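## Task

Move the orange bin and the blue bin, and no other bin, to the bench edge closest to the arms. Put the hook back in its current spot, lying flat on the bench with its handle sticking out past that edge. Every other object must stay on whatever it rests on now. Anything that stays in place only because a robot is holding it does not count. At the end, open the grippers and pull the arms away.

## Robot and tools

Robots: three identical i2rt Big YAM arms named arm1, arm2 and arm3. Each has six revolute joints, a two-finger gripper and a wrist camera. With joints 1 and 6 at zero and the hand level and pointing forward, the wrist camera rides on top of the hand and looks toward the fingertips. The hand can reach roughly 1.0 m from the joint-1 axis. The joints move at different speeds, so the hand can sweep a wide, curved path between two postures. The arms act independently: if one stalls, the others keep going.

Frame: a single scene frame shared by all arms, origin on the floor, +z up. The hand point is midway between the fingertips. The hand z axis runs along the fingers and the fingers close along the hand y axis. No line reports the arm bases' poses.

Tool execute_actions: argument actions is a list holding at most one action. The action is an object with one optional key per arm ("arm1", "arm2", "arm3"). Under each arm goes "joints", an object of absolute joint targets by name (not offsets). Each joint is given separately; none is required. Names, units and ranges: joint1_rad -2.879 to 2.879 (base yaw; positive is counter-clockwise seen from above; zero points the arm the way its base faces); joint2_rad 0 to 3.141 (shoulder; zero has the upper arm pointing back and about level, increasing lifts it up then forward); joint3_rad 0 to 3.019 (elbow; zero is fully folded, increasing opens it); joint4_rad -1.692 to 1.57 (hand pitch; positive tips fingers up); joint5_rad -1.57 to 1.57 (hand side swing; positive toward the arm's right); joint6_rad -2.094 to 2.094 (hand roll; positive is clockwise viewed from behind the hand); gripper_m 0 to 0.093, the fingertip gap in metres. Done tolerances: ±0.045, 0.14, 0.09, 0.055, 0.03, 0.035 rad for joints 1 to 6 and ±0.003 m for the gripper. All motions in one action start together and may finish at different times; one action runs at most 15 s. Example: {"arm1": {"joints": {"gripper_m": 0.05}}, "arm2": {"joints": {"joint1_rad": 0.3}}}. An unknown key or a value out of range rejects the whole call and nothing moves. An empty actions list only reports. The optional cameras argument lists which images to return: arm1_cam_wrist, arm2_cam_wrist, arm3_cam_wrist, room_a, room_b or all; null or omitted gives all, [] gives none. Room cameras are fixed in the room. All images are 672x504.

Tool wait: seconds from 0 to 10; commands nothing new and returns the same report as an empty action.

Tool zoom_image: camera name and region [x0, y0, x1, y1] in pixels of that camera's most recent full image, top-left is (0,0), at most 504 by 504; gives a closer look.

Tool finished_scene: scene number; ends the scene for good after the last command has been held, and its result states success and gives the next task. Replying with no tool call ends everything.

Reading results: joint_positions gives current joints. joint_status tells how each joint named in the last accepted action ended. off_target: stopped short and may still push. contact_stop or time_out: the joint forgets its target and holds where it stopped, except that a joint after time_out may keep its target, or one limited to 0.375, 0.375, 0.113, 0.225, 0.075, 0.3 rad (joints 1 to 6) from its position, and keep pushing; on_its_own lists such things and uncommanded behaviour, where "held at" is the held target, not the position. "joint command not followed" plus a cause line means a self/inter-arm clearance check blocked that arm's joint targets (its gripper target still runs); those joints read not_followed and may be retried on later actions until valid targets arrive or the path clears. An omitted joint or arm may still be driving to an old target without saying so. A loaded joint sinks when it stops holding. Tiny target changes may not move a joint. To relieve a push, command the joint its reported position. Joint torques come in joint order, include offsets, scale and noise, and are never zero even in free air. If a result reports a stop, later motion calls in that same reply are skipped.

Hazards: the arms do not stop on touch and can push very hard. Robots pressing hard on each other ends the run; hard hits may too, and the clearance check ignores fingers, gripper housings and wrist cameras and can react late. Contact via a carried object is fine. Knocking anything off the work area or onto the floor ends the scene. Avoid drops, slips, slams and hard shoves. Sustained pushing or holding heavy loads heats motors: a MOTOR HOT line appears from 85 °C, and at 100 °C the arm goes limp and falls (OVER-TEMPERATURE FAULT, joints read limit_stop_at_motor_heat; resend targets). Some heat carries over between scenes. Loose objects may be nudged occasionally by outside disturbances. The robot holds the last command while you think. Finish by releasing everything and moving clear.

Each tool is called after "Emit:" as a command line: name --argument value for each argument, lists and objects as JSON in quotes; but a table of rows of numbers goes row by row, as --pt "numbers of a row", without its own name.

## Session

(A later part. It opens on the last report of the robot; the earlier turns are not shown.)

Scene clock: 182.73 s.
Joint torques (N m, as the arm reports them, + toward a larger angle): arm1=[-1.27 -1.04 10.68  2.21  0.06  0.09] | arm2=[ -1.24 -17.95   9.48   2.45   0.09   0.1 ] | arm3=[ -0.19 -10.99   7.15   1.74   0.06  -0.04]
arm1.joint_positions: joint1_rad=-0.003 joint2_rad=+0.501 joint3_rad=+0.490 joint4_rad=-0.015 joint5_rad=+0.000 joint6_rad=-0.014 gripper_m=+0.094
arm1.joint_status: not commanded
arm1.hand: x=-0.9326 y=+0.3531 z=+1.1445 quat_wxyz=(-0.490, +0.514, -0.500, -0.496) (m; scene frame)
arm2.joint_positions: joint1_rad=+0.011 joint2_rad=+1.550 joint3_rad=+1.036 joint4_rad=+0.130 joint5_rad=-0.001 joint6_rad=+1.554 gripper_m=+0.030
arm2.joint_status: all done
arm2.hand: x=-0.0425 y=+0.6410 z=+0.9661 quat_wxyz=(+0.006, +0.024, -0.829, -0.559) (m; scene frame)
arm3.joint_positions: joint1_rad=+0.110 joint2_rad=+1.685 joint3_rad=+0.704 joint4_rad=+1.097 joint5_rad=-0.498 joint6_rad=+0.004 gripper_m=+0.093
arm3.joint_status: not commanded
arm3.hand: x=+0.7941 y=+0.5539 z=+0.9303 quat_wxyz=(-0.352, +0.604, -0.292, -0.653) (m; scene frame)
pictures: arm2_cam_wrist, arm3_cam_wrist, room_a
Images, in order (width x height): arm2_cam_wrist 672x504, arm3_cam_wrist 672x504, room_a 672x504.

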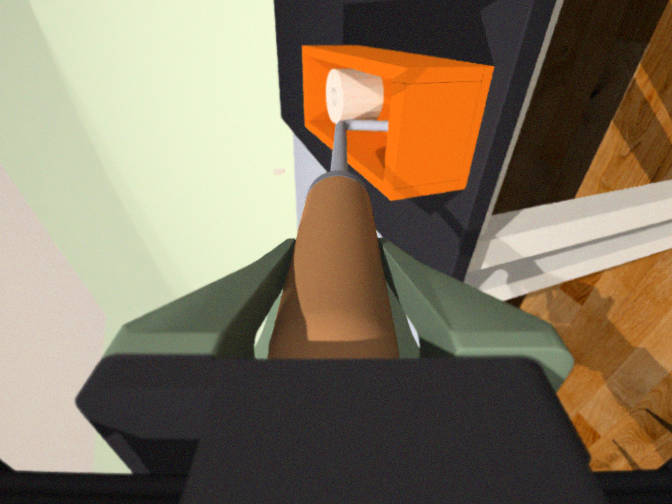

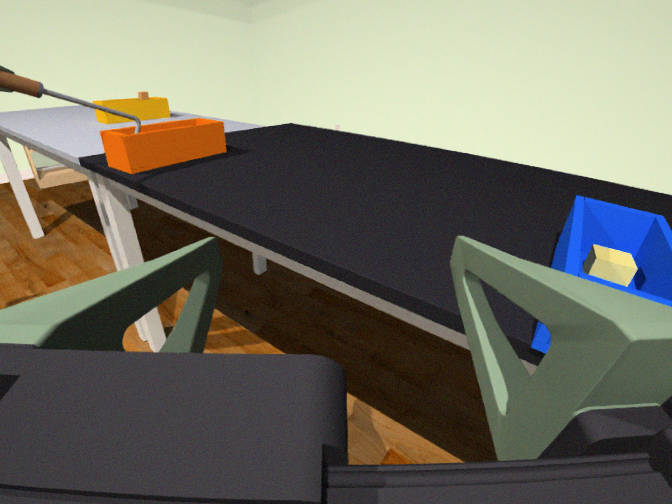

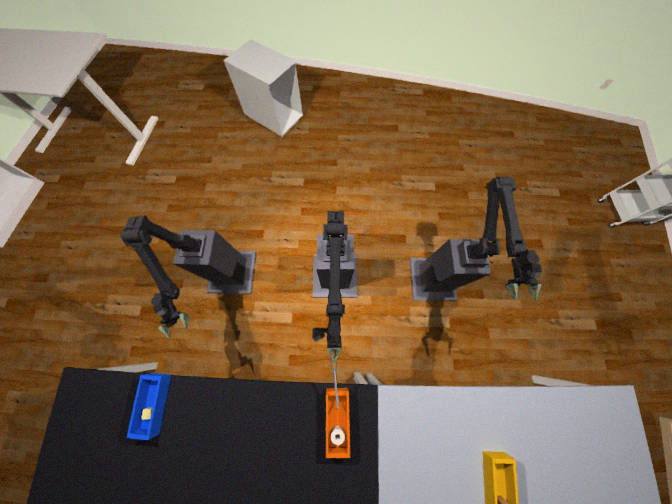

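Emit:
execute_actions --actions '[{"arm2":{"joints":{"joint2_rad":1.42,"joint4_rad":0.3}}}]' --cameras '[]'

Emit:
execute_actions --actions '[{"arm2":{"joints":{"joint1_rad":-0.735,"joint5_rad":-0.71,"joint2_rad":1.9,"joint3_rad":1.65,"joint4_rad":0.5}},"arm3":{"joints":{"joint1_rad":-0.1}}}]' --cameras '[]'

Emit:
execute_actions --actions '[{"arm2":{"joints":{"joint2_rad":2.48,"joint3_rad":2.16}}}]' --cameras '[]'

Emit:
execute_actions --actions '[{"arm2":{"joints":{"joint6_rad":0}}}]' --cameras '["arm2_cam_wrist","room_a"]'

Scene clock: 187.63 s.
Joint torques (N m, as the arm reports them, + toward a larger angle): arm1=[-1.29 -1.02 10.69  2.22  0.06  0.09] | arm2=[ -1.38 -16.06  10.76   2.91   0.09   0.09] | arm3=[  0.29 -10.51   7.04   1.74   0.04  -0.07]
arm1.joint_positions: joint1_rad=-0.003 joint2_rad=+0.501 joint3_rad=+0.490 joint4_rad=-0.015 joint5_rad=+0.000 joint6_rad=-0.014 gripper_m=+0.094
arm1.joint_status: not commanded
arm1.hand: x=-0.9326 y=+0.3531 z=+1.1445 quat_wxyz=(-0.490, +0.514, -0.500, -0.496) (m; scene frame)
arm2.joint_positions: joint1_rad=+0.011 joint2_rad=+1.443 joint3_rad=+1.022 joint4_rad=+0.262 joint5_rad=-0.001 joint6_rad=+1.554 gripper_m=+0.030
arm2.joint_status: all done
arm2.hand: x=-0.0422 y=+0.6311 z=+1.0555 quat_wxyz=(+0.007, +0.022, -0.761, -0.648) (m; scene frame)
arm3.joint_positions: joint1_rad=+0.110 joint2_rad=+1.685 joint3_rad=+0.704 joint4_rad=+1.097 joint5_rad=-0.498 joint6_rad=+0.004 gripper_m=+0.093
arm3.joint_status: not commanded
arm3.hand: x=+0.7941 y=+0.5539 z=+0.9303 quat_wxyz=(-0.352, +0.604, -0.292, -0.653) (m; scene frame)
pictures: none
No camera images: the call's "cameras" was empty. Leave "cameras" out to get every camera's image.

Scene clock: 190.40 s.
Joint torques (N m, as the arm reports them, + toward a larger angle): arm1=[-1.29 -1.   10.68  2.22  0.06  0.09] | arm2=[ -1.13 -27.32  15.63   2.9    0.23   0.08] | arm3=[  1.72 -11.04   7.26   1.85   0.15  -0.04]
arm1.joint_positions: joint1_rad=-0.003 joint2_rad=+0.501 joint3_rad=+0.490 joint4_rad=-0.015 joint5_rad=+0.000 joint6_rad=-0.014 gripper_m=+0.094
arm1.joint_status: not commanded
arm1.hand: x=-0.9326 y=+0.3531 z=+1.1445 quat_wxyz=(-0.490, +0.514, -0.500, -0.496) (m; scene frame)
arm2.joint_positions: joint1_rad=-0.731 joint2_rad=+1.951 joint3_rad=+1.550 joint4_rad=+0.459 joint5_rad=-0.714 joint6_rad=+1.554 gripper_m=+0.030
arm2.joint_status: joint3_rad time_out (moved +0.528 of +0.628); the others done
arm2.on_its_own: joint3_rad reads +1.550 and still pushes toward +1.650 since a time_out
arm2.hand: x=+0.4016 y=+0.6674 z=+1.0565 quat_wxyz=(-0.016, +0.024, -0.691, -0.722) (m; scene frame)
arm3.joint_positions: joint1_rad=-0.110 joint2_rad=+1.685 joint3_rad=+0.704 joint4_rad=+1.097 joint5_rad=-0.500 joint6_rad=+0.004 gripper_m=+0.093
arm3.joint_status: all done
arm3.hand: x=+0.9184 y=+0.5738 z=+0.9296 quat_wxyz=(-0.421, +0.570, -0.356, -0.610) (m; scene frame)
pictures: none
No camera images: the call's "cameras" was empty. Leave "cameras" out to get every camera's image.

not run: a stop came earlier in this reply.

not run: a stop came earlier in this reply.

Emit:
execute_actions --actions '[{"arm2":{"joints":{"joint2_rad":2.46,"joint3_rad":2.19,"joint6_rad":0}}}]' --cameras '["arm2_cam_wrist","room_a"]'

Scene clock: 195.60 s.
Joint torques (N m, as the arm reports them, + toward a larger angle): arm1=[-1.3  -1.   10.68  2.21  0.06  0.09] | arm2=[ -0.77 -33.43  15.44   2.41   0.15  -0.13] | arm3=[  1.99 -10.55   7.17   1.73   0.13  -0.09]
arm1.joint_positions: joint1_rad=-0.003 joint2_rad=+0.501 joint3_rad=+0.490 joint4_rad=-0.015 joint5_rad=+0.000 joint6_rad=-0.014 gripper_m=+0.094
arm1.joint_status: not commanded
arm1.hand: x=-0.9326 y=+0.3531 z=+1.1445 quat_wxyz=(-0.490, +0.514, -0.500, -0.496) (m; scene frame)
arm2.joint_positions: joint1_rad=-0.731 joint2_rad=+2.510 joint3_rad=+2.093 joint4_rad=+0.467 joint5_rad=-0.712 joint6_rad=+0.019 gripper_m=+0.030
arm2.joint_status: joint3_rad time_out (moved +0.543 of +0.640); the others done
arm2.on_its_own: joint3_rad reads +2.093 and still pushes toward +2.190 since a time_out
arm2.hand: x=+0.4926 y=+0.7741 z=+0.8912 quat_wxyz=(-0.511, +0.497, -0.484, -0.508) (m; scene frame)
arm3.joint_positions: joint1_rad=-0.110 joint2_rad=+1.685 joint3_rad=+0.704 joint4_rad=+1.097 joint5_rad=-0.500 joint6_rad=+0.004 gripper_m=+0.093
arm3.joint_status: not commanded
arm3.hand: x=+0.9184 y=+0.5738 z=+0.9296 quat_wxyz=(-0.421, +0.570, -0.356, -0.610) (m; scene frame)
pictures: arm2_cam_wrist, room_a
Images, in order (width x height): arm2_cam_wrist 672x504, room_a 672x504.

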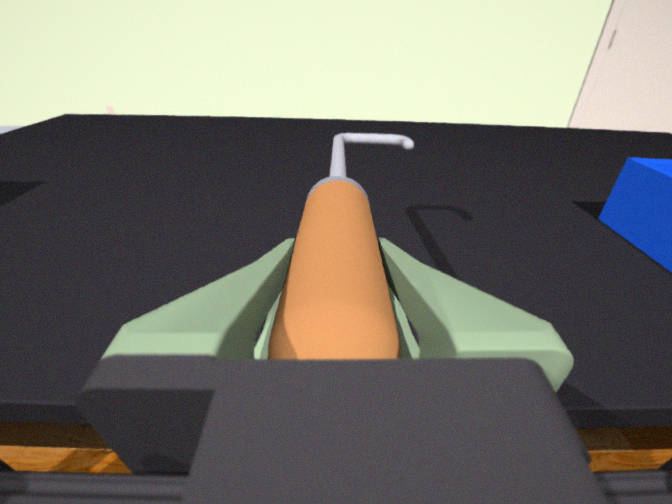

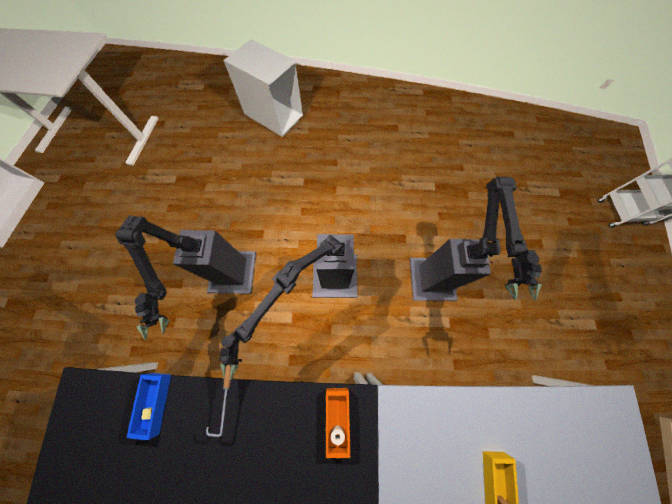

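Emit:
execute_actions --actions '[{"arm2":{"joints":{"joint2_rad":2.65,"joint3_rad":2.13,"joint4_rad":0.59}}}]' --cameras '["arm2_cam_wrist","arm3_cam_wrist"]'

Scene clock: 198.37 s.
Joint torques (N m, as the arm reports them, + toward a larger angle): arm1=[-1.29 -1.   10.69  2.21  0.06  0.09] | arm2=[ -0.51 -31.84  10.48   1.67   0.03  -0.04] | arm3=[  1.8  -10.98   7.12   1.78   0.15  -0.07]
arm1.joint_positions: joint1_rad=-0.003 joint2_rad=+0.501 joint3_rad=+0.490 joint4_rad=-0.015 joint5_rad=+0.000 joint6_rad=-0.014 gripper_m=+0.094
arm1.joint_status: not commanded
arm1.hand: x=-0.9326 y=+0.3531 z=+1.1445 quat_wxyz=(-0.490, +0.514, -0.500, -0.496) (m; scene frame)
arm2.joint_positions: joint1_rad=-0.732 joint2_rad=+2.675 joint3_rad=+2.094 joint4_rad=+0.581 joint5_rad=-0.710 joint6_rad=+0.009 gripper_m=+0.030
arm2.joint_status: all done
arm2.hand: x=+0.4894 y=+0.7684 z=+0.7668 quat_wxyz=(-0.496, +0.500, -0.501, -0.503) (m; scene frame)
arm3.joint_positions: joint1_rad=-0.110 joint2_rad=+1.685 joint3_rad=+0.704 joint4_rad=+1.097 joint5_rad=-0.500 joint6_rad=+0.004 gripper_m=+0.093
arm3.joint_status: not commanded
arm3.hand: x=+0.9184 y=+0.5738 z=+0.9296 quat_wxyz=(-0.421, +0.570, -0.356, -0.610) (m; scene frame)
pictures: arm2_cam_wrist, arm3_cam_wrist
Images, in order (width x height): arm2_cam_wrist 672x504, arm3_cam_wrist 672x504.

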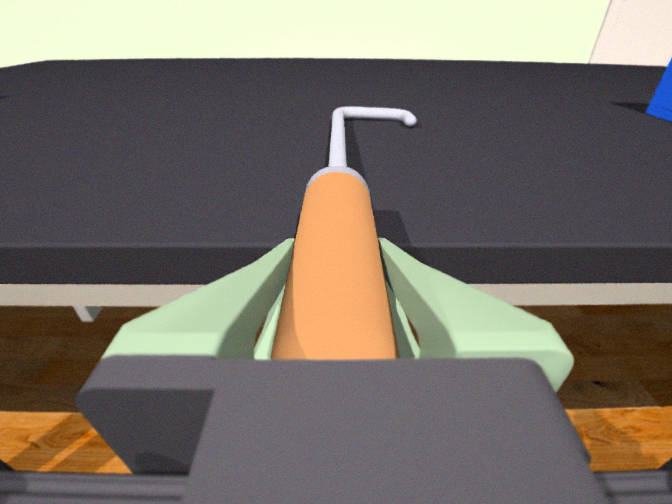

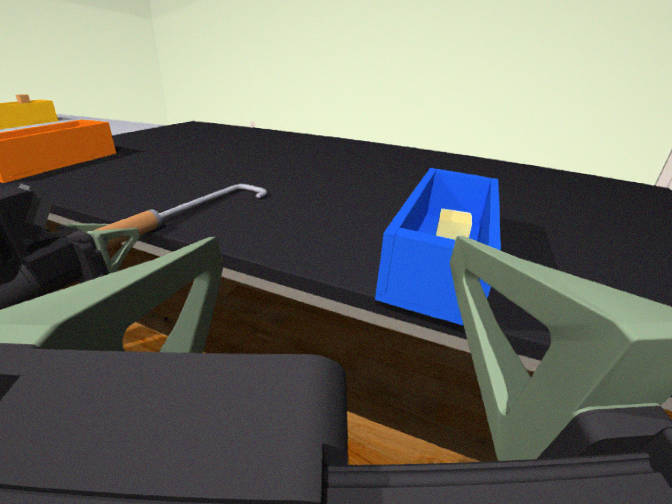

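Emit:
execute_actions --actions '[{"arm2":{"joints":{"gripper_m":0.093}}}]' --cameras '[]'

Emit:
execute_actions --actions '[{"arm2":{"joints":{"joint2_rad":1.2,"joint3_rad":1.4}}}]' --cameras '[]'

Emit:
execute_actions --actions '[{"arm2":{"joints":{"joint1_rad":0,"joint2_rad":0.5,"joint3_rad":0.5}},"arm3":{"joints":{"joint1_rad":0.64,"joint5_rad":0.655,"joint3_rad":1.2,"joint4_rad":0.71}}}]' --cameras '[]'

Emit:
execute_actions --actions '[{"arm3":{"joints":{"joint2_rad":2.3,"joint3_rad":1.84}}}]' --cameras '[]'

Emit:
execute_actions --actions '[{"arm3":{"joints":{"joint2_rad":2.505}}}]' --cameras '["arm3_cam_wrist"]'

Scene clock: 205.40 s.
Joint torques (N m, as the arm reports them, + toward a larger angle): arm1=[-1.28 -1.04 10.69  2.22  0.06  0.1 ] | arm2=[ -0.69 -30.9   10.6    1.7    0.03  -0.05] | arm3=[  2.02 -10.58   6.99   1.66   0.14  -0.03]
arm1.joint_positions: joint1_rad=-0.003 joint2_rad=+0.501 joint3_rad=+0.490 joint4_rad=-0.015 joint5_rad=+0.000 joint6_rad=-0.014 gripper_m=+0.094
arm1.joint_status: not commanded
arm1.hand: x=-0.9326 y=+0.3531 z=+1.1445 quat_wxyz=(-0.490, +0.514, -0.500, -0.496) (m; scene frame)
arm2.joint_positions: joint1_rad=-0.732 joint2_rad=+2.666 joint3_rad=+2.094 joint4_rad=+0.581 joint5_rad=-0.710 joint6_rad=+0.009 gripper_m=+0.093
arm2.joint_status: all done
arm2.hand: x=+0.4899 y=+0.7691 z=+0.7749 quat_wxyz=(-0.499, +0.499, -0.498, -0.504) (m; scene frame)
arm3.joint_positions: joint1_rad=-0.110 joint2_rad=+1.685 joint3_rad=+0.704 joint4_rad=+1.097 joint5_rad=-0.500 joint6_rad=+0.004 gripper_m=+0.093
arm3.joint_status: not commanded
arm3.hand: x=+0.9184 y=+0.5738 z=+0.9296 quat_wxyz=(-0.421, +0.570, -0.356, -0.610) (m; scene frame)
pictures: none
No camera images: the call's "cameras" was empty. Leave "cameras" out to get every camera's image.

Scene clock: 207.57 s.
Joint torques (N m, as the arm reports them, + toward a larger angle): arm1=[-1.31 -1.   10.68  2.21  0.06  0.1 ] | arm2=[-0.87 -9.68  8.08  0.55  0.33 -0.01] | arm3=[  1.73 -11.42   7.06   1.63   0.14  -0.08]
arm1.joint_positions: joint1_rad=-0.003 joint2_rad=+0.501 joint3_rad=+0.490 joint4_rad=-0.015 joint5_rad=+0.000 joint6_rad=-0.014 gripper_m=+0.094
arm1.joint_status: not commanded
arm1.hand: x=-0.9326 y=+0.3531 z=+1.1445 quat_wxyz=(-0.490, +0.514, -0.500, -0.496) (m; scene frame)
arm2.joint_positions: joint1_rad=-0.732 joint2_rad=+1.206 joint3_rad=+1.405 joint4_rad=+0.593 joint5_rad=-0.710 joint6_rad=+0.009 gripper_m=+0.093
arm2.joint_status: all done
arm2.hand: x=+0.2001 y=+0.4289 z=+1.4657 quat_wxyz=(-0.729, +0.441, -0.190, -0.487) (m; scene frame)
arm3.joint_positions: joint1_rad=-0.110 joint2_rad=+1.685 joint3_rad=+0.704 joint4_rad=+1.097 joint5_rad=-0.500 joint6_rad=+0.004 gripper_m=+0.093
arm3.joint_status: not commanded
arm3.hand: x=+0.9184 y=+0.5738 z=+0.9296 quat_wxyz=(-0.421, +0.570, -0.356, -0.610) (m; scene frame)
pictures: none
No camera images: the call's "cameras" was empty. Leave "cameras" out to get every camera's image.

Scene clock: 209.13 s.
Joint torques (N m, as the arm reports them, + toward a larger angle): arm1=[-1.29 -1.01 10.68  2.21  0.06  0.09] | arm2=[ 0.15  0.47  8.88  0.94  0.31 -0.01] | arm3=[  0.55 -13.9   14.25   1.26   0.13  -0.08]
arm1.joint_positions: joint1_rad=-0.003 joint2_rad=+0.501 joint3_rad=+0.490 joint4_rad=-0.015 joint5_rad=+0.000 joint6_rad=-0.014 gripper_m=+0.094
arm1.joint_status: not commanded
arm1.hand: x=-0.9326 y=+0.3531 z=+1.1445 quat_wxyz=(-0.490, +0.514, -0.500, -0.496) (m; scene frame)
arm2.joint_positions: joint1_rad=-0.006 joint2_rad=+0.502 joint3_rad=+0.501 joint4_rad=+0.592 joint5_rad=-0.710 joint6_rad=+0.009 gripper_m=+0.093
arm2.joint_status: all done
arm2.hand: x=-0.1354 y=+0.2711 z=+1.2215 quat_wxyz=(-0.458, +0.530, -0.092, -0.708) (m; scene frame)
arm3.joint_positions: joint1_rad=+0.647 joint2_rad=+1.691 joint3_rad=+1.163 joint4_rad=+0.718 joint5_rad=+0.652 joint6_rad=+0.004 gripper_m=+0.093
arm3.joint_status: all done
arm3.hand: x=+0.6161 y=+0.5944 z=+1.0693 quat_wxyz=(-0.500, +0.433, -0.490, -0.568) (m; scene frame)
pictures: none
No camera images: the call's "cameras" was empty. Leave "cameras" out to get every camera's image.

Scene clock: 210.60 s.
Joint torques (N m, as the arm reports them, + toward a larger angle): arm1=[-1.32 -1.01 10.69  2.22  0.06  0.09] | arm2=[ 0.03  0.46  8.82  0.88  0.31 -0.03] | arm3=[  0.2  -21.6   15.1    1.46   0.09  -0.1 ]
arm1.joint_positions: joint1_rad=-0.003 joint2_rad=+0.501 joint3_rad=+0.490 joint4_rad=-0.015 joint5_rad=+0.000 joint6_rad=-0.014 gripper_m=+0.094
arm1.joint_status: not commanded
arm1.hand: x=-0.9326 y=+0.3531 z=+1.1445 quat_wxyz=(-0.490, +0.514, -0.500, -0.496) (m; scene frame)
arm2.joint_positions: joint1_rad=-0.006 joint2_rad=+0.502 joint3_rad=+0.501 joint4_rad=+0.592 joint5_rad=-0.710 joint6_rad=+0.009 gripper_m=+0.093
arm2.joint_status: not commanded
arm2.hand: x=-0.1354 y=+0.2711 z=+1.2215 quat_wxyz=(-0.458, +0.530, -0.092, -0.708) (m; scene frame)
arm3.joint_positions: joint1_rad=+0.647 joint2_rad=+2.305 joint3_rad=+1.793 joint4_rad=+0.711 joint5_rad=+0.654 joint6_rad=+0.004 gripper_m=+0.093
arm3.joint_status: all done
arm3.hand: x=+0.4962 y=+0.7465 z=+0.9436 quat_wxyz=(-0.500, +0.430, -0.490, -0.570) (m; scene frame)
pictures: none
No camera images: the call's "cameras" was empty. Leave "cameras" out to get every camera's image.

Scene clock: 211.77 s.
Joint torques (N m, as the arm reports them, + toward a larger angle): arm1=[-1.28 -1.05 10.68  2.22  0.06  0.09] | arm2=[ 0.09  0.33  8.73  0.81  0.31 -0.01] | arm3=[  0.17 -23.34  12.08   1.71   0.13  -0.09]
arm1.joint_positions: joint1_rad=-0.003 joint2_rad=+0.501 joint3_rad=+0.490 joint4_rad=-0.015 joint5_rad=+0.000 joint6_rad=-0.014 gripper_m=+0.094
arm1.joint_status: not commanded
arm1.hand: x=-0.9326 y=+0.3531 z=+1.1445 quat_wxyz=(-0.490, +0.514, -0.500, -0.496) (m; scene frame)
arm2.joint_positions: joint1_rad=-0.006 joint2_rad=+0.502 joint3_rad=+0.501 joint4_rad=+0.592 joint5_rad=-0.710 joint6_rad=+0.009 gripper_m=+0.093
arm2.joint_status: not commanded
arm2.hand: x=-0.1354 y=+0.2711 z=+1.2215 quat_wxyz=(-0.458, +0.530, -0.092, -0.708) (m; scene frame)
arm3.joint_positions: joint1_rad=+0.647 joint2_rad=+2.516 joint3_rad=+1.815 joint4_rad=+0.709 joint5_rad=+0.654 joint6_rad=+0.004 gripper_m=+0.093
arm3.joint_status: all done
arm3.hand: x=+0.4920 y=+0.7499 z=+0.7756 quat_wxyz=(-0.494, +0.499, -0.501, -0.506) (m; scene frame)
pictures: arm3_cam_wrist
Images, in order (width x height): arm3_cam_wrist 672x504.

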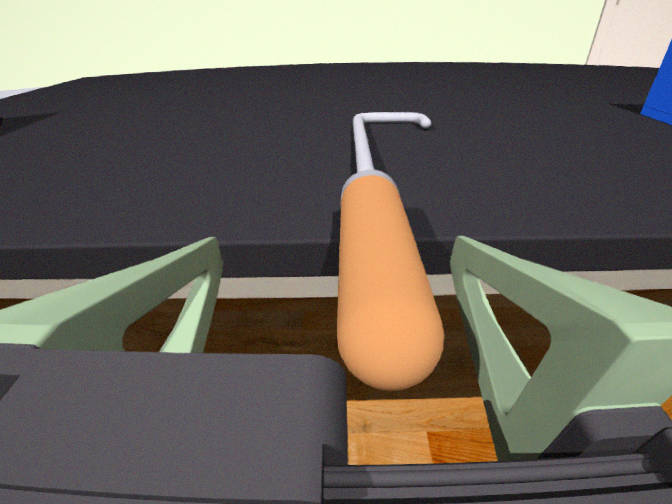

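Emit:
execute_actions --actions '[{"arm3":{"joints":{"joint1_rad":0.618,"joint4_rad":0.675}}}]' --cameras '["arm3_cam_wrist"]'

Emit:
execute_actions --actions '[{"arm3":{"joints":{"gripper_m":0}}}]' --cameras '[]'

Emit:
execute_actions --actions '[{"arm3":{"joints":{"joint2_rad":2.38,"joint6_rad":-0.8}}}]' --cameras '[]'

Emit:
execute_actions --actions '[{"arm3":{"joints":{"joint2_rad":1.95,"joint3_rad":1.47,"joint6_rad":-1.5}}}]' --cameras '["arm3_cam_wrist"]'

Emit:
execute_actions --actions '[{"arm3":{"joints":{"joint1_rad":-0.475,"joint5_rad":-0.34}}}]' --cameras '[]'

Emit:
execute_actions --actions '[{"arm3":{"joints":{"joint2_rad":2.2,"joint4_rad":0.82,"joint6_rad":0}}}]' --cameras '["arm3_cam_wrist"]'

Scene clock: 217.50 s.
Joint torques (N m, as the arm reports them, + toward a larger angle): arm1=[-1.29 -1.06 10.69  2.22  0.06  0.09] | arm2=[ 0.08  0.44  8.79  0.86  0.32 -0.01] | arm3=[ -0.08 -23.28  12.16   1.     0.14  -0.06]
arm1.joint_positions: joint1_rad=-0.003 joint2_rad=+0.501 joint3_rad=+0.490 joint4_rad=-0.015 joint5_rad=+0.000 joint6_rad=-0.014 gripper_m=+0.094
arm1.joint_status: not commanded
arm1.hand: x=-0.9326 y=+0.3531 z=+1.1445 quat_wxyz=(-0.490, +0.514, -0.500, -0.496) (m; scene frame)
arm2.joint_positions: joint1_rad=-0.006 joint2_rad=+0.502 joint3_rad=+0.501 joint4_rad=+0.592 joint5_rad=-0.710 joint6_rad=+0.009 gripper_m=+0.093
arm2.joint_status: not commanded
arm2.hand: x=-0.1354 y=+0.2711 z=+1.2215 quat_wxyz=(-0.458, +0.530, -0.092, -0.708) (m; scene frame)
arm3.joint_positions: joint1_rad=+0.622 joint2_rad=+2.516 joint3_rad=+1.815 joint4_rad=+0.684 joint5_rad=+0.654 joint6_rad=+0.004 gripper_m=+0.093
arm3.joint_status: all done
arm3.hand: x=+0.5110 y=+0.7611 z=+0.7703 quat_wxyz=(-0.499, +0.501, -0.508, -0.491) (m; scene frame)
pictures: arm3_cam_wrist
Images, in order (width x height): arm3_cam_wrist 672x504.

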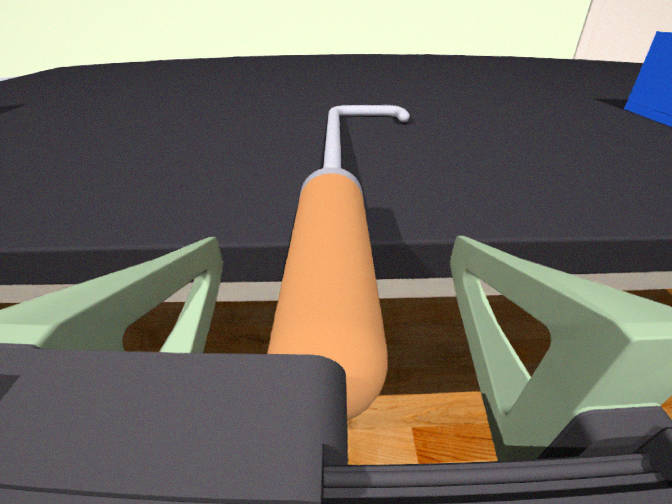

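Scene clock: 218.20 s.
Joint torques (N m, as the arm reports them, + toward a larger angle): arm1=[-1.3  -1.01 10.68  2.22  0.06  0.09] | arm2=[-0.04  0.61  8.81  0.81  0.31 -0.02] | arm3=[  0.7  -22.9   12.24   1.3    0.22  -0.07]
arm1.joint_positions: joint1_rad=-0.003 joint2_rad=+0.501 joint3_rad=+0.490 joint4_rad=-0.015 joint5_rad=+0.000 joint6_rad=-0.014 gripper_m=+0.094
arm1.joint_status: not commanded
arm1.hand: x=-0.9326 y=+0.3531 z=+1.1445 quat_wxyz=(-0.490, +0.514, -0.500, -0.496) (m; scene frame)
arm2.joint_positions: joint1_rad=-0.006 joint2_rad=+0.502 joint3_rad=+0.501 joint4_rad=+0.592 joint5_rad=-0.710 joint6_rad=+0.009 gripper_m=+0.093
arm2.joint_status: not commanded
arm2.hand: x=-0.1354 y=+0.2711 z=+1.2215 quat_wxyz=(-0.458, +0.530, -0.092, -0.708) (m; scene frame)
arm3.joint_positions: joint1_rad=+0.622 joint2_rad=+2.516 joint3_rad=+1.815 joint4_rad=+0.683 joint5_rad=+0.653 joint6_rad=+0.004 gripper_m=+0.030
arm3.joint_status: gripper_m off_target (ended at +0.030, target +0.000)
arm3.hand: x=+0.5110 y=+0.7611 z=+0.7702 quat_wxyz=(-0.499, +0.502, -0.508, -0.491) (m; scene frame)
pictures: none
No camera images: the call's "cameras" was empty. Leave "cameras" out to get every camera's image.

Scene clock: 219.93 s.
Joint torques (N m, as the arm reports them, + toward a larger angle): arm1=[-1.28 -1.04 10.68  2.22  0.06  0.09] | arm2=[-0.13  0.35  8.85  0.84  0.31 -0.03] | arm3=[  0.57 -25.22  12.81   2.5    0.09  -0.18]
arm1.joint_positions: joint1_rad=-0.003 joint2_rad=+0.501 joint3_rad=+0.490 joint4_rad=-0.015 joint5_rad=+0.000 joint6_rad=-0.014 gripper_m=+0.094
arm1.joint_status: not commanded
arm1.hand: x=-0.9326 y=+0.3531 z=+1.1445 quat_wxyz=(-0.490, +0.514, -0.500, -0.496) (m; scene frame)
arm2.joint_positions: joint1_rad=-0.006 joint2_rad=+0.502 joint3_rad=+0.501 joint4_rad=+0.592 joint5_rad=-0.710 joint6_rad=+0.009 gripper_m=+0.093
arm2.joint_status: not commanded
arm2.hand: x=-0.1354 y=+0.2711 z=+1.2215 quat_wxyz=(-0.458, +0.530, -0.092, -0.708) (m; scene frame)
arm3.joint_positions: joint1_rad=+0.622 joint2_rad=+2.418 joint3_rad=+1.815 joint4_rad=+0.654 joint5_rad=+0.656 joint6_rad=-0.778 gripper_m=+0.030
arm3.joint_status: all done
arm3.hand: x=+0.5091 y=+0.7651 z=+0.8474 quat_wxyz=(-0.661, +0.634, -0.285, -0.283) (m; scene frame)
pictures: none
No camera images: the call's "cameras" was empty. Leave "cameras" out to get every camera's image.

Scene clock: 221.60 s.
Joint torques (N m, as the arm reports them, + toward a larger angle): arm1=[-1.28 -1.   10.68  2.21  0.06  0.09] | arm2=[-0.19  0.51  8.89  0.89  0.31 -0.02] | arm3=[  0.64 -19.13  11.55   2.52   0.    -0.15]
arm1.joint_positions: joint1_rad=-0.003 joint2_rad=+0.501 joint3_rad=+0.490 joint4_rad=-0.015 joint5_rad=+0.000 joint6_rad=-0.014 gripper_m=+0.094
arm1.joint_status: not commanded
arm1.hand: x=-0.9326 y=+0.3531 z=+1.1445 quat_wxyz=(-0.490, +0.514, -0.500, -0.496) (m; scene frame)
arm2.joint_positions: joint1_rad=-0.006 joint2_rad=+0.502 joint3_rad=+0.501 joint4_rad=+0.592 joint5_rad=-0.710 joint6_rad=+0.009 gripper_m=+0.093
arm2.joint_status: not commanded
arm2.hand: x=-0.1354 y=+0.2711 z=+1.2215 quat_wxyz=(-0.458, +0.530, -0.092, -0.708) (m; scene frame)
arm3.joint_positions: joint1_rad=+0.622 joint2_rad=+1.962 joint3_rad=+1.460 joint4_rad=+0.652 joint5_rad=+0.656 joint6_rad=-1.480 gripper_m=+0.030
arm3.joint_status: all done
arm3.hand: x=+0.5716 y=+0.6831 z=+1.0252 quat_wxyz=(-0.743, +0.663, -0.070, -0.061) (m; scene frame)
pictures: arm3_cam_wrist
Images, in order (width x height): arm3_cam_wrist 672x504.

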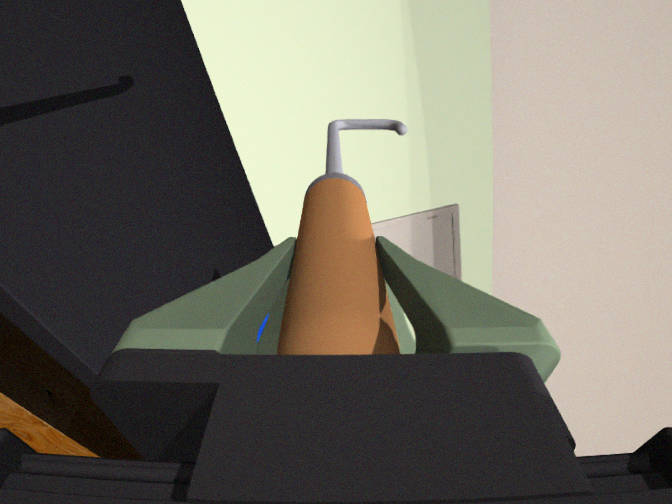

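Scene clock: 223.60 s.
Joint torques (N m, as the arm reports them, + toward a larger angle): arm1=[-1.27 -1.04 10.68  2.22  0.06  0.09] | arm2=[ 0.22  0.34  8.77  0.85  0.31 -0.02] | arm3=[ -0.07 -19.79  11.76   2.59   0.24  -0.11]
arm1.joint_positions: joint1_rad=-0.003 joint2_rad=+0.501 joint3_rad=+0.490 joint4_rad=-0.015 joint5_rad=+0.000 joint6_rad=-0.014 gripper_m=+0.094
arm1.joint_status: not commanded
arm1.hand: x=-0.9326 y=+0.3531 z=+1.1445 quat_wxyz=(-0.490, +0.514, -0.500, -0.496) (m; scene frame)
arm2.joint_positions: joint1_rad=-0.006 joint2_rad=+0.502 joint3_rad=+0.501 joint4_rad=+0.592 joint5_rad=-0.710 joint6_rad=+0.009 gripper_m=+0.093
arm2.joint_status: not commanded
arm2.hand: x=-0.1354 y=+0.2711 z=+1.2215 quat_wxyz=(-0.458, +0.530, -0.092, -0.708) (m; scene frame)
arm3.joint_positions: joint1_rad=-0.468 joint2_rad=+1.973 joint3_rad=+1.460 joint4_rad=+0.648 joint5_rad=-0.342 joint6_rad=-1.483 gripper_m=+0.030
arm3.joint_status: all done
arm3.hand: x=+1.2442 y=+0.7449 z=+1.0165 quat_wxyz=(-0.748, +0.661, -0.051, +0.023) (m; scene frame)
pictures: none
No camera images: the call's "cameras" was empty. Leave "cameras" out to get every camera's image.

Scene clock: 225.73 s.
Joint torques (N m, as the arm reports them, + toward a larger angle): arm1=[-1.28 -1.03 10.68  2.21  0.06  0.09] | arm2=[ 0.2   0.23  8.82  0.88  0.3  -0.01] | arm3=[  0.01 -23.45  12.17   3.49   0.08   0.08]
arm1.joint_positions: joint1_rad=-0.003 joint2_rad=+0.501 joint3_rad=+0.490 joint4_rad=-0.015 joint5_rad=+0.000 joint6_rad=-0.014 gripper_m=+0.094
arm1.joint_status: not commanded
arm1.hand: x=-0.9326 y=+0.3531 z=+1.1445 quat_wxyz=(-0.490, +0.514, -0.500, -0.496) (m; scene frame)
arm2.joint_positions: joint1_rad=-0.006 joint2_rad=+0.502 joint3_rad=+0.501 joint4_rad=+0.592 joint5_rad=-0.710 joint6_rad=+0.009 gripper_m=+0.093
arm2.joint_status: not commanded
arm2.hand: x=-0.1354 y=+0.2711 z=+1.2215 quat_wxyz=(-0.458, +0.530, -0.092, -0.708) (m; scene frame)
arm3.joint_positions: joint1_rad=-0.468 joint2_rad=+2.254 joint3_rad=+1.437 joint4_rad=+0.776 joint5_rad=-0.340 joint6_rad=-0.013 gripper_m=+0.030
arm3.joint_status: all done
arm3.hand: x=+1.2492 y=+0.7540 z=+0.8129 quat_wxyz=(-0.514, +0.481, -0.540, -0.462) (m; scene frame)
pictures: arm3_cam_wrist
Images, in order (width x height): arm3_cam_wrist 672x504.

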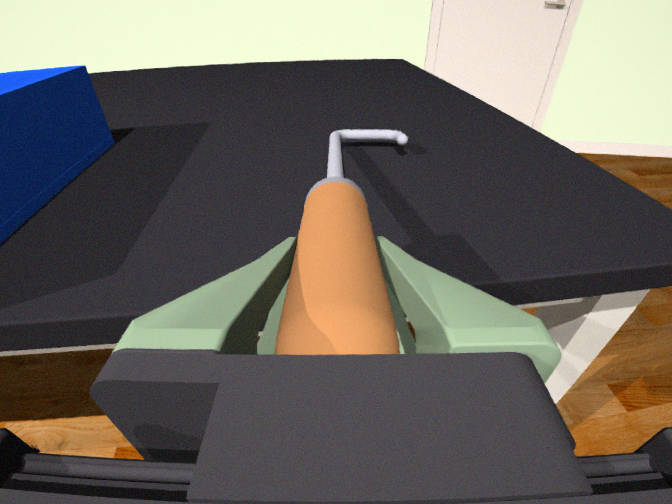

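Emit:
execute_actions --actions '[{"arm3":{"joints":{"joint1_rad":-0.485,"joint2_rad":2.35,"joint3_rad":1.5,"joint4_rad":0.89}}}]' --cameras '["arm3_cam_wrist"]'

Emit:
execute_actions --actions '[{"arm3":{"joints":{"gripper_m":0.093}}}]' --cameras '[]'

Emit:
execute_actions --actions '[{"arm3":{"joints":{"joint2_rad":1.5,"joint3_rad":0.9,"joint4_rad":0.5}}}]' --cameras '["arm3_cam_wrist","room_a"]'

Scene clock: 235.37 s.
Joint torques (N m, as the arm reports them, + toward a larger angle): arm1=[-1.28 -0.99 10.68  2.22  0.06  0.09] | arm2=[ 0.03  0.29  8.87  0.88  0.32 -0.01] | arm3=[  0.31 -20.56  13.02   2.13   0.12   0.08]
arm1.joint_positions: joint1_rad=-0.003 joint2_rad=+0.501 joint3_rad=+0.490 joint4_rad=-0.015 joint5_rad=+0.000 joint6_rad=-0.014 gripper_m=+0.094
arm1.joint_status: not commanded
arm1.hand: x=-0.9326 y=+0.3531 z=+1.1445 quat_wxyz=(-0.490, +0.514, -0.500, -0.496) (m; scene frame)
arm2.joint_positions: joint1_rad=-0.006 joint2_rad=+0.502 joint3_rad=+0.501 joint4_rad=+0.592 joint5_rad=-0.710 joint6_rad=+0.009 gripper_m=+0.093
arm2.joint_status: not commanded
arm2.hand: x=-0.1354 y=+0.2711 z=+1.2215 quat_wxyz=(-0.458, +0.530, -0.092, -0.708) (m; scene frame)
arm3.joint_positions: joint1_rad=-0.476 joint2_rad=+2.345 joint3_rad=+1.452 joint4_rad=+0.876 joint5_rad=-0.340 joint6_rad=-0.011 gripper_m=+0.030
arm3.joint_status: all done
arm3.hand: x=+1.2548 y=+0.7514 z=+0.7724 quat_wxyz=(-0.524, +0.475, -0.534, -0.464) (m; scene frame)
pictures: arm3_cam_wrist
Images, in order (width x height): arm3_cam_wrist 672x504.

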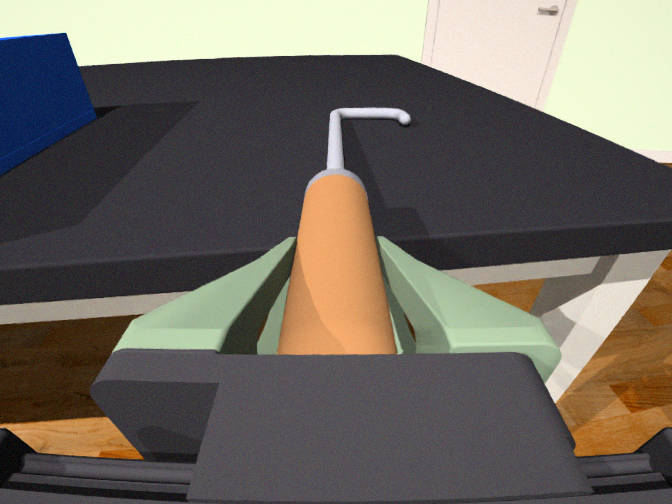

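Scene clock: 236.07 s.
Joint torques (N m, as the arm reports them, + toward a larger angle): arm1=[-1.31 -1.01 10.69  2.21  0.06  0.09] | arm2=[ 0.09  0.36  8.84  0.8   0.3  -0.01] | arm3=[ -0.01 -19.83  12.74   2.17   0.1    0.09]
arm1.joint_positions: joint1_rad=-0.003 joint2_rad=+0.501 joint3_rad=+0.490 joint4_rad=-0.015 joint5_rad=+0.000 joint6_rad=-0.014 gripper_m=+0.094
arm1.joint_status: not commanded
arm1.hand: x=-0.9326 y=+0.3531 z=+1.1445 quat_wxyz=(-0.490, +0.514, -0.500, -0.496) (m; scene frame)
arm2.joint_positions: joint1_rad=-0.006 joint2_rad=+0.502 joint3_rad=+0.501 joint4_rad=+0.592 joint5_rad=-0.710 joint6_rad=+0.009 gripper_m=+0.093
arm2.joint_status: not commanded
arm2.hand: x=-0.1354 y=+0.2711 z=+1.2215 quat_wxyz=(-0.458, +0.530, -0.092, -0.708) (m; scene frame)
arm3.joint_positions: joint1_rad=-0.476 joint2_rad=+2.345 joint3_rad=+1.457 joint4_rad=+0.876 joint5_rad=-0.340 joint6_rad=-0.011 gripper_m=+0.093
arm3.joint_status: all done
arm3.hand: x=+1.2553 y=+0.7525 z=+0.7744 quat_wxyz=(-0.525, +0.474, -0.533, -0.464) (m; scene frame)
pictures: none
No camera images: the call's "cameras" was empty. Leave "cameras" out to get every camera's image.

Scene clock: 237.63 s.
Joint torques (N m, as the arm reports them, + toward a larger angle): arm1=[-1.32 -1.01 10.69  2.22  0.06  0.09] | arm2=[-0.03  0.26  8.74  0.84  0.28 -0.02] | arm3=[  0.26 -11.16   9.28   1.36   0.09   0.11]
arm1.joint_positions: joint1_rad=-0.003 joint2_rad=+0.501 joint3_rad=+0.490 joint4_rad=-0.015 joint5_rad=+0.000 joint6_rad=-0.014 gripper_m=+0.094
arm1.joint_status: not commanded
arm1.hand: x=-0.9326 y=+0.3531 z=+1.1445 quat_wxyz=(-0.490, +0.514, -0.500, -0.496) (m; scene frame)
arm2.joint_positions: joint1_rad=-0.006 joint2_rad=+0.502 joint3_rad=+0.501 joint4_rad=+0.592 joint5_rad=-0.710 joint6_rad=+0.009 gripper_m=+0.093
arm2.joint_status: not commanded
arm2.hand: x=-0.1354 y=+0.2711 z=+1.2215 quat_wxyz=(-0.458, +0.530, -0.092, -0.708) (m; scene frame)
arm3.joint_positions: joint1_rad=-0.476 joint2_rad=+1.487 joint3_rad=+0.912 joint4_rad=+0.508 joint5_rad=-0.340 joint6_rad=-0.011 gripper_m=+0.093
arm3.joint_status: all done
arm3.hand: x=+1.1685 y=+0.5762 z=+1.0110 quat_wxyz=(-0.506, +0.481, -0.551, -0.457) (m; scene frame)
pictures: arm3_cam_wrist, room_a
Images, in order (width x height): arm3_cam_wrist 672x504, room_a 672x504.

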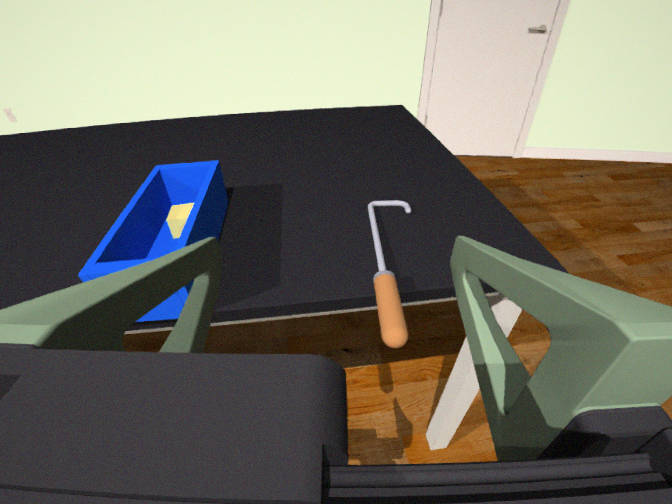

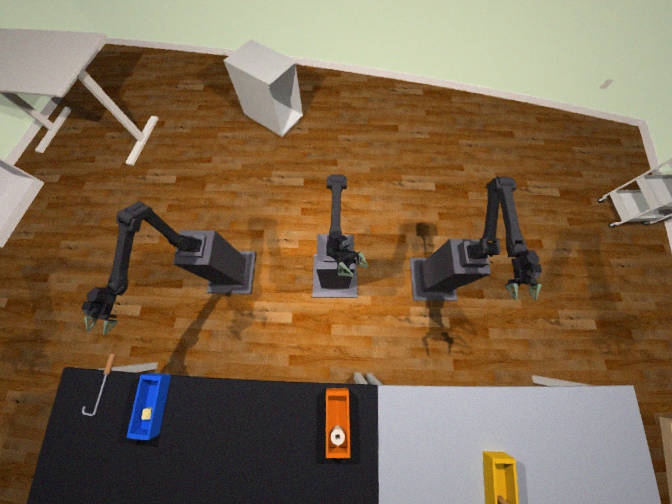

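Emit:
finished_scene --scene 1

The scene is finished: the task was done.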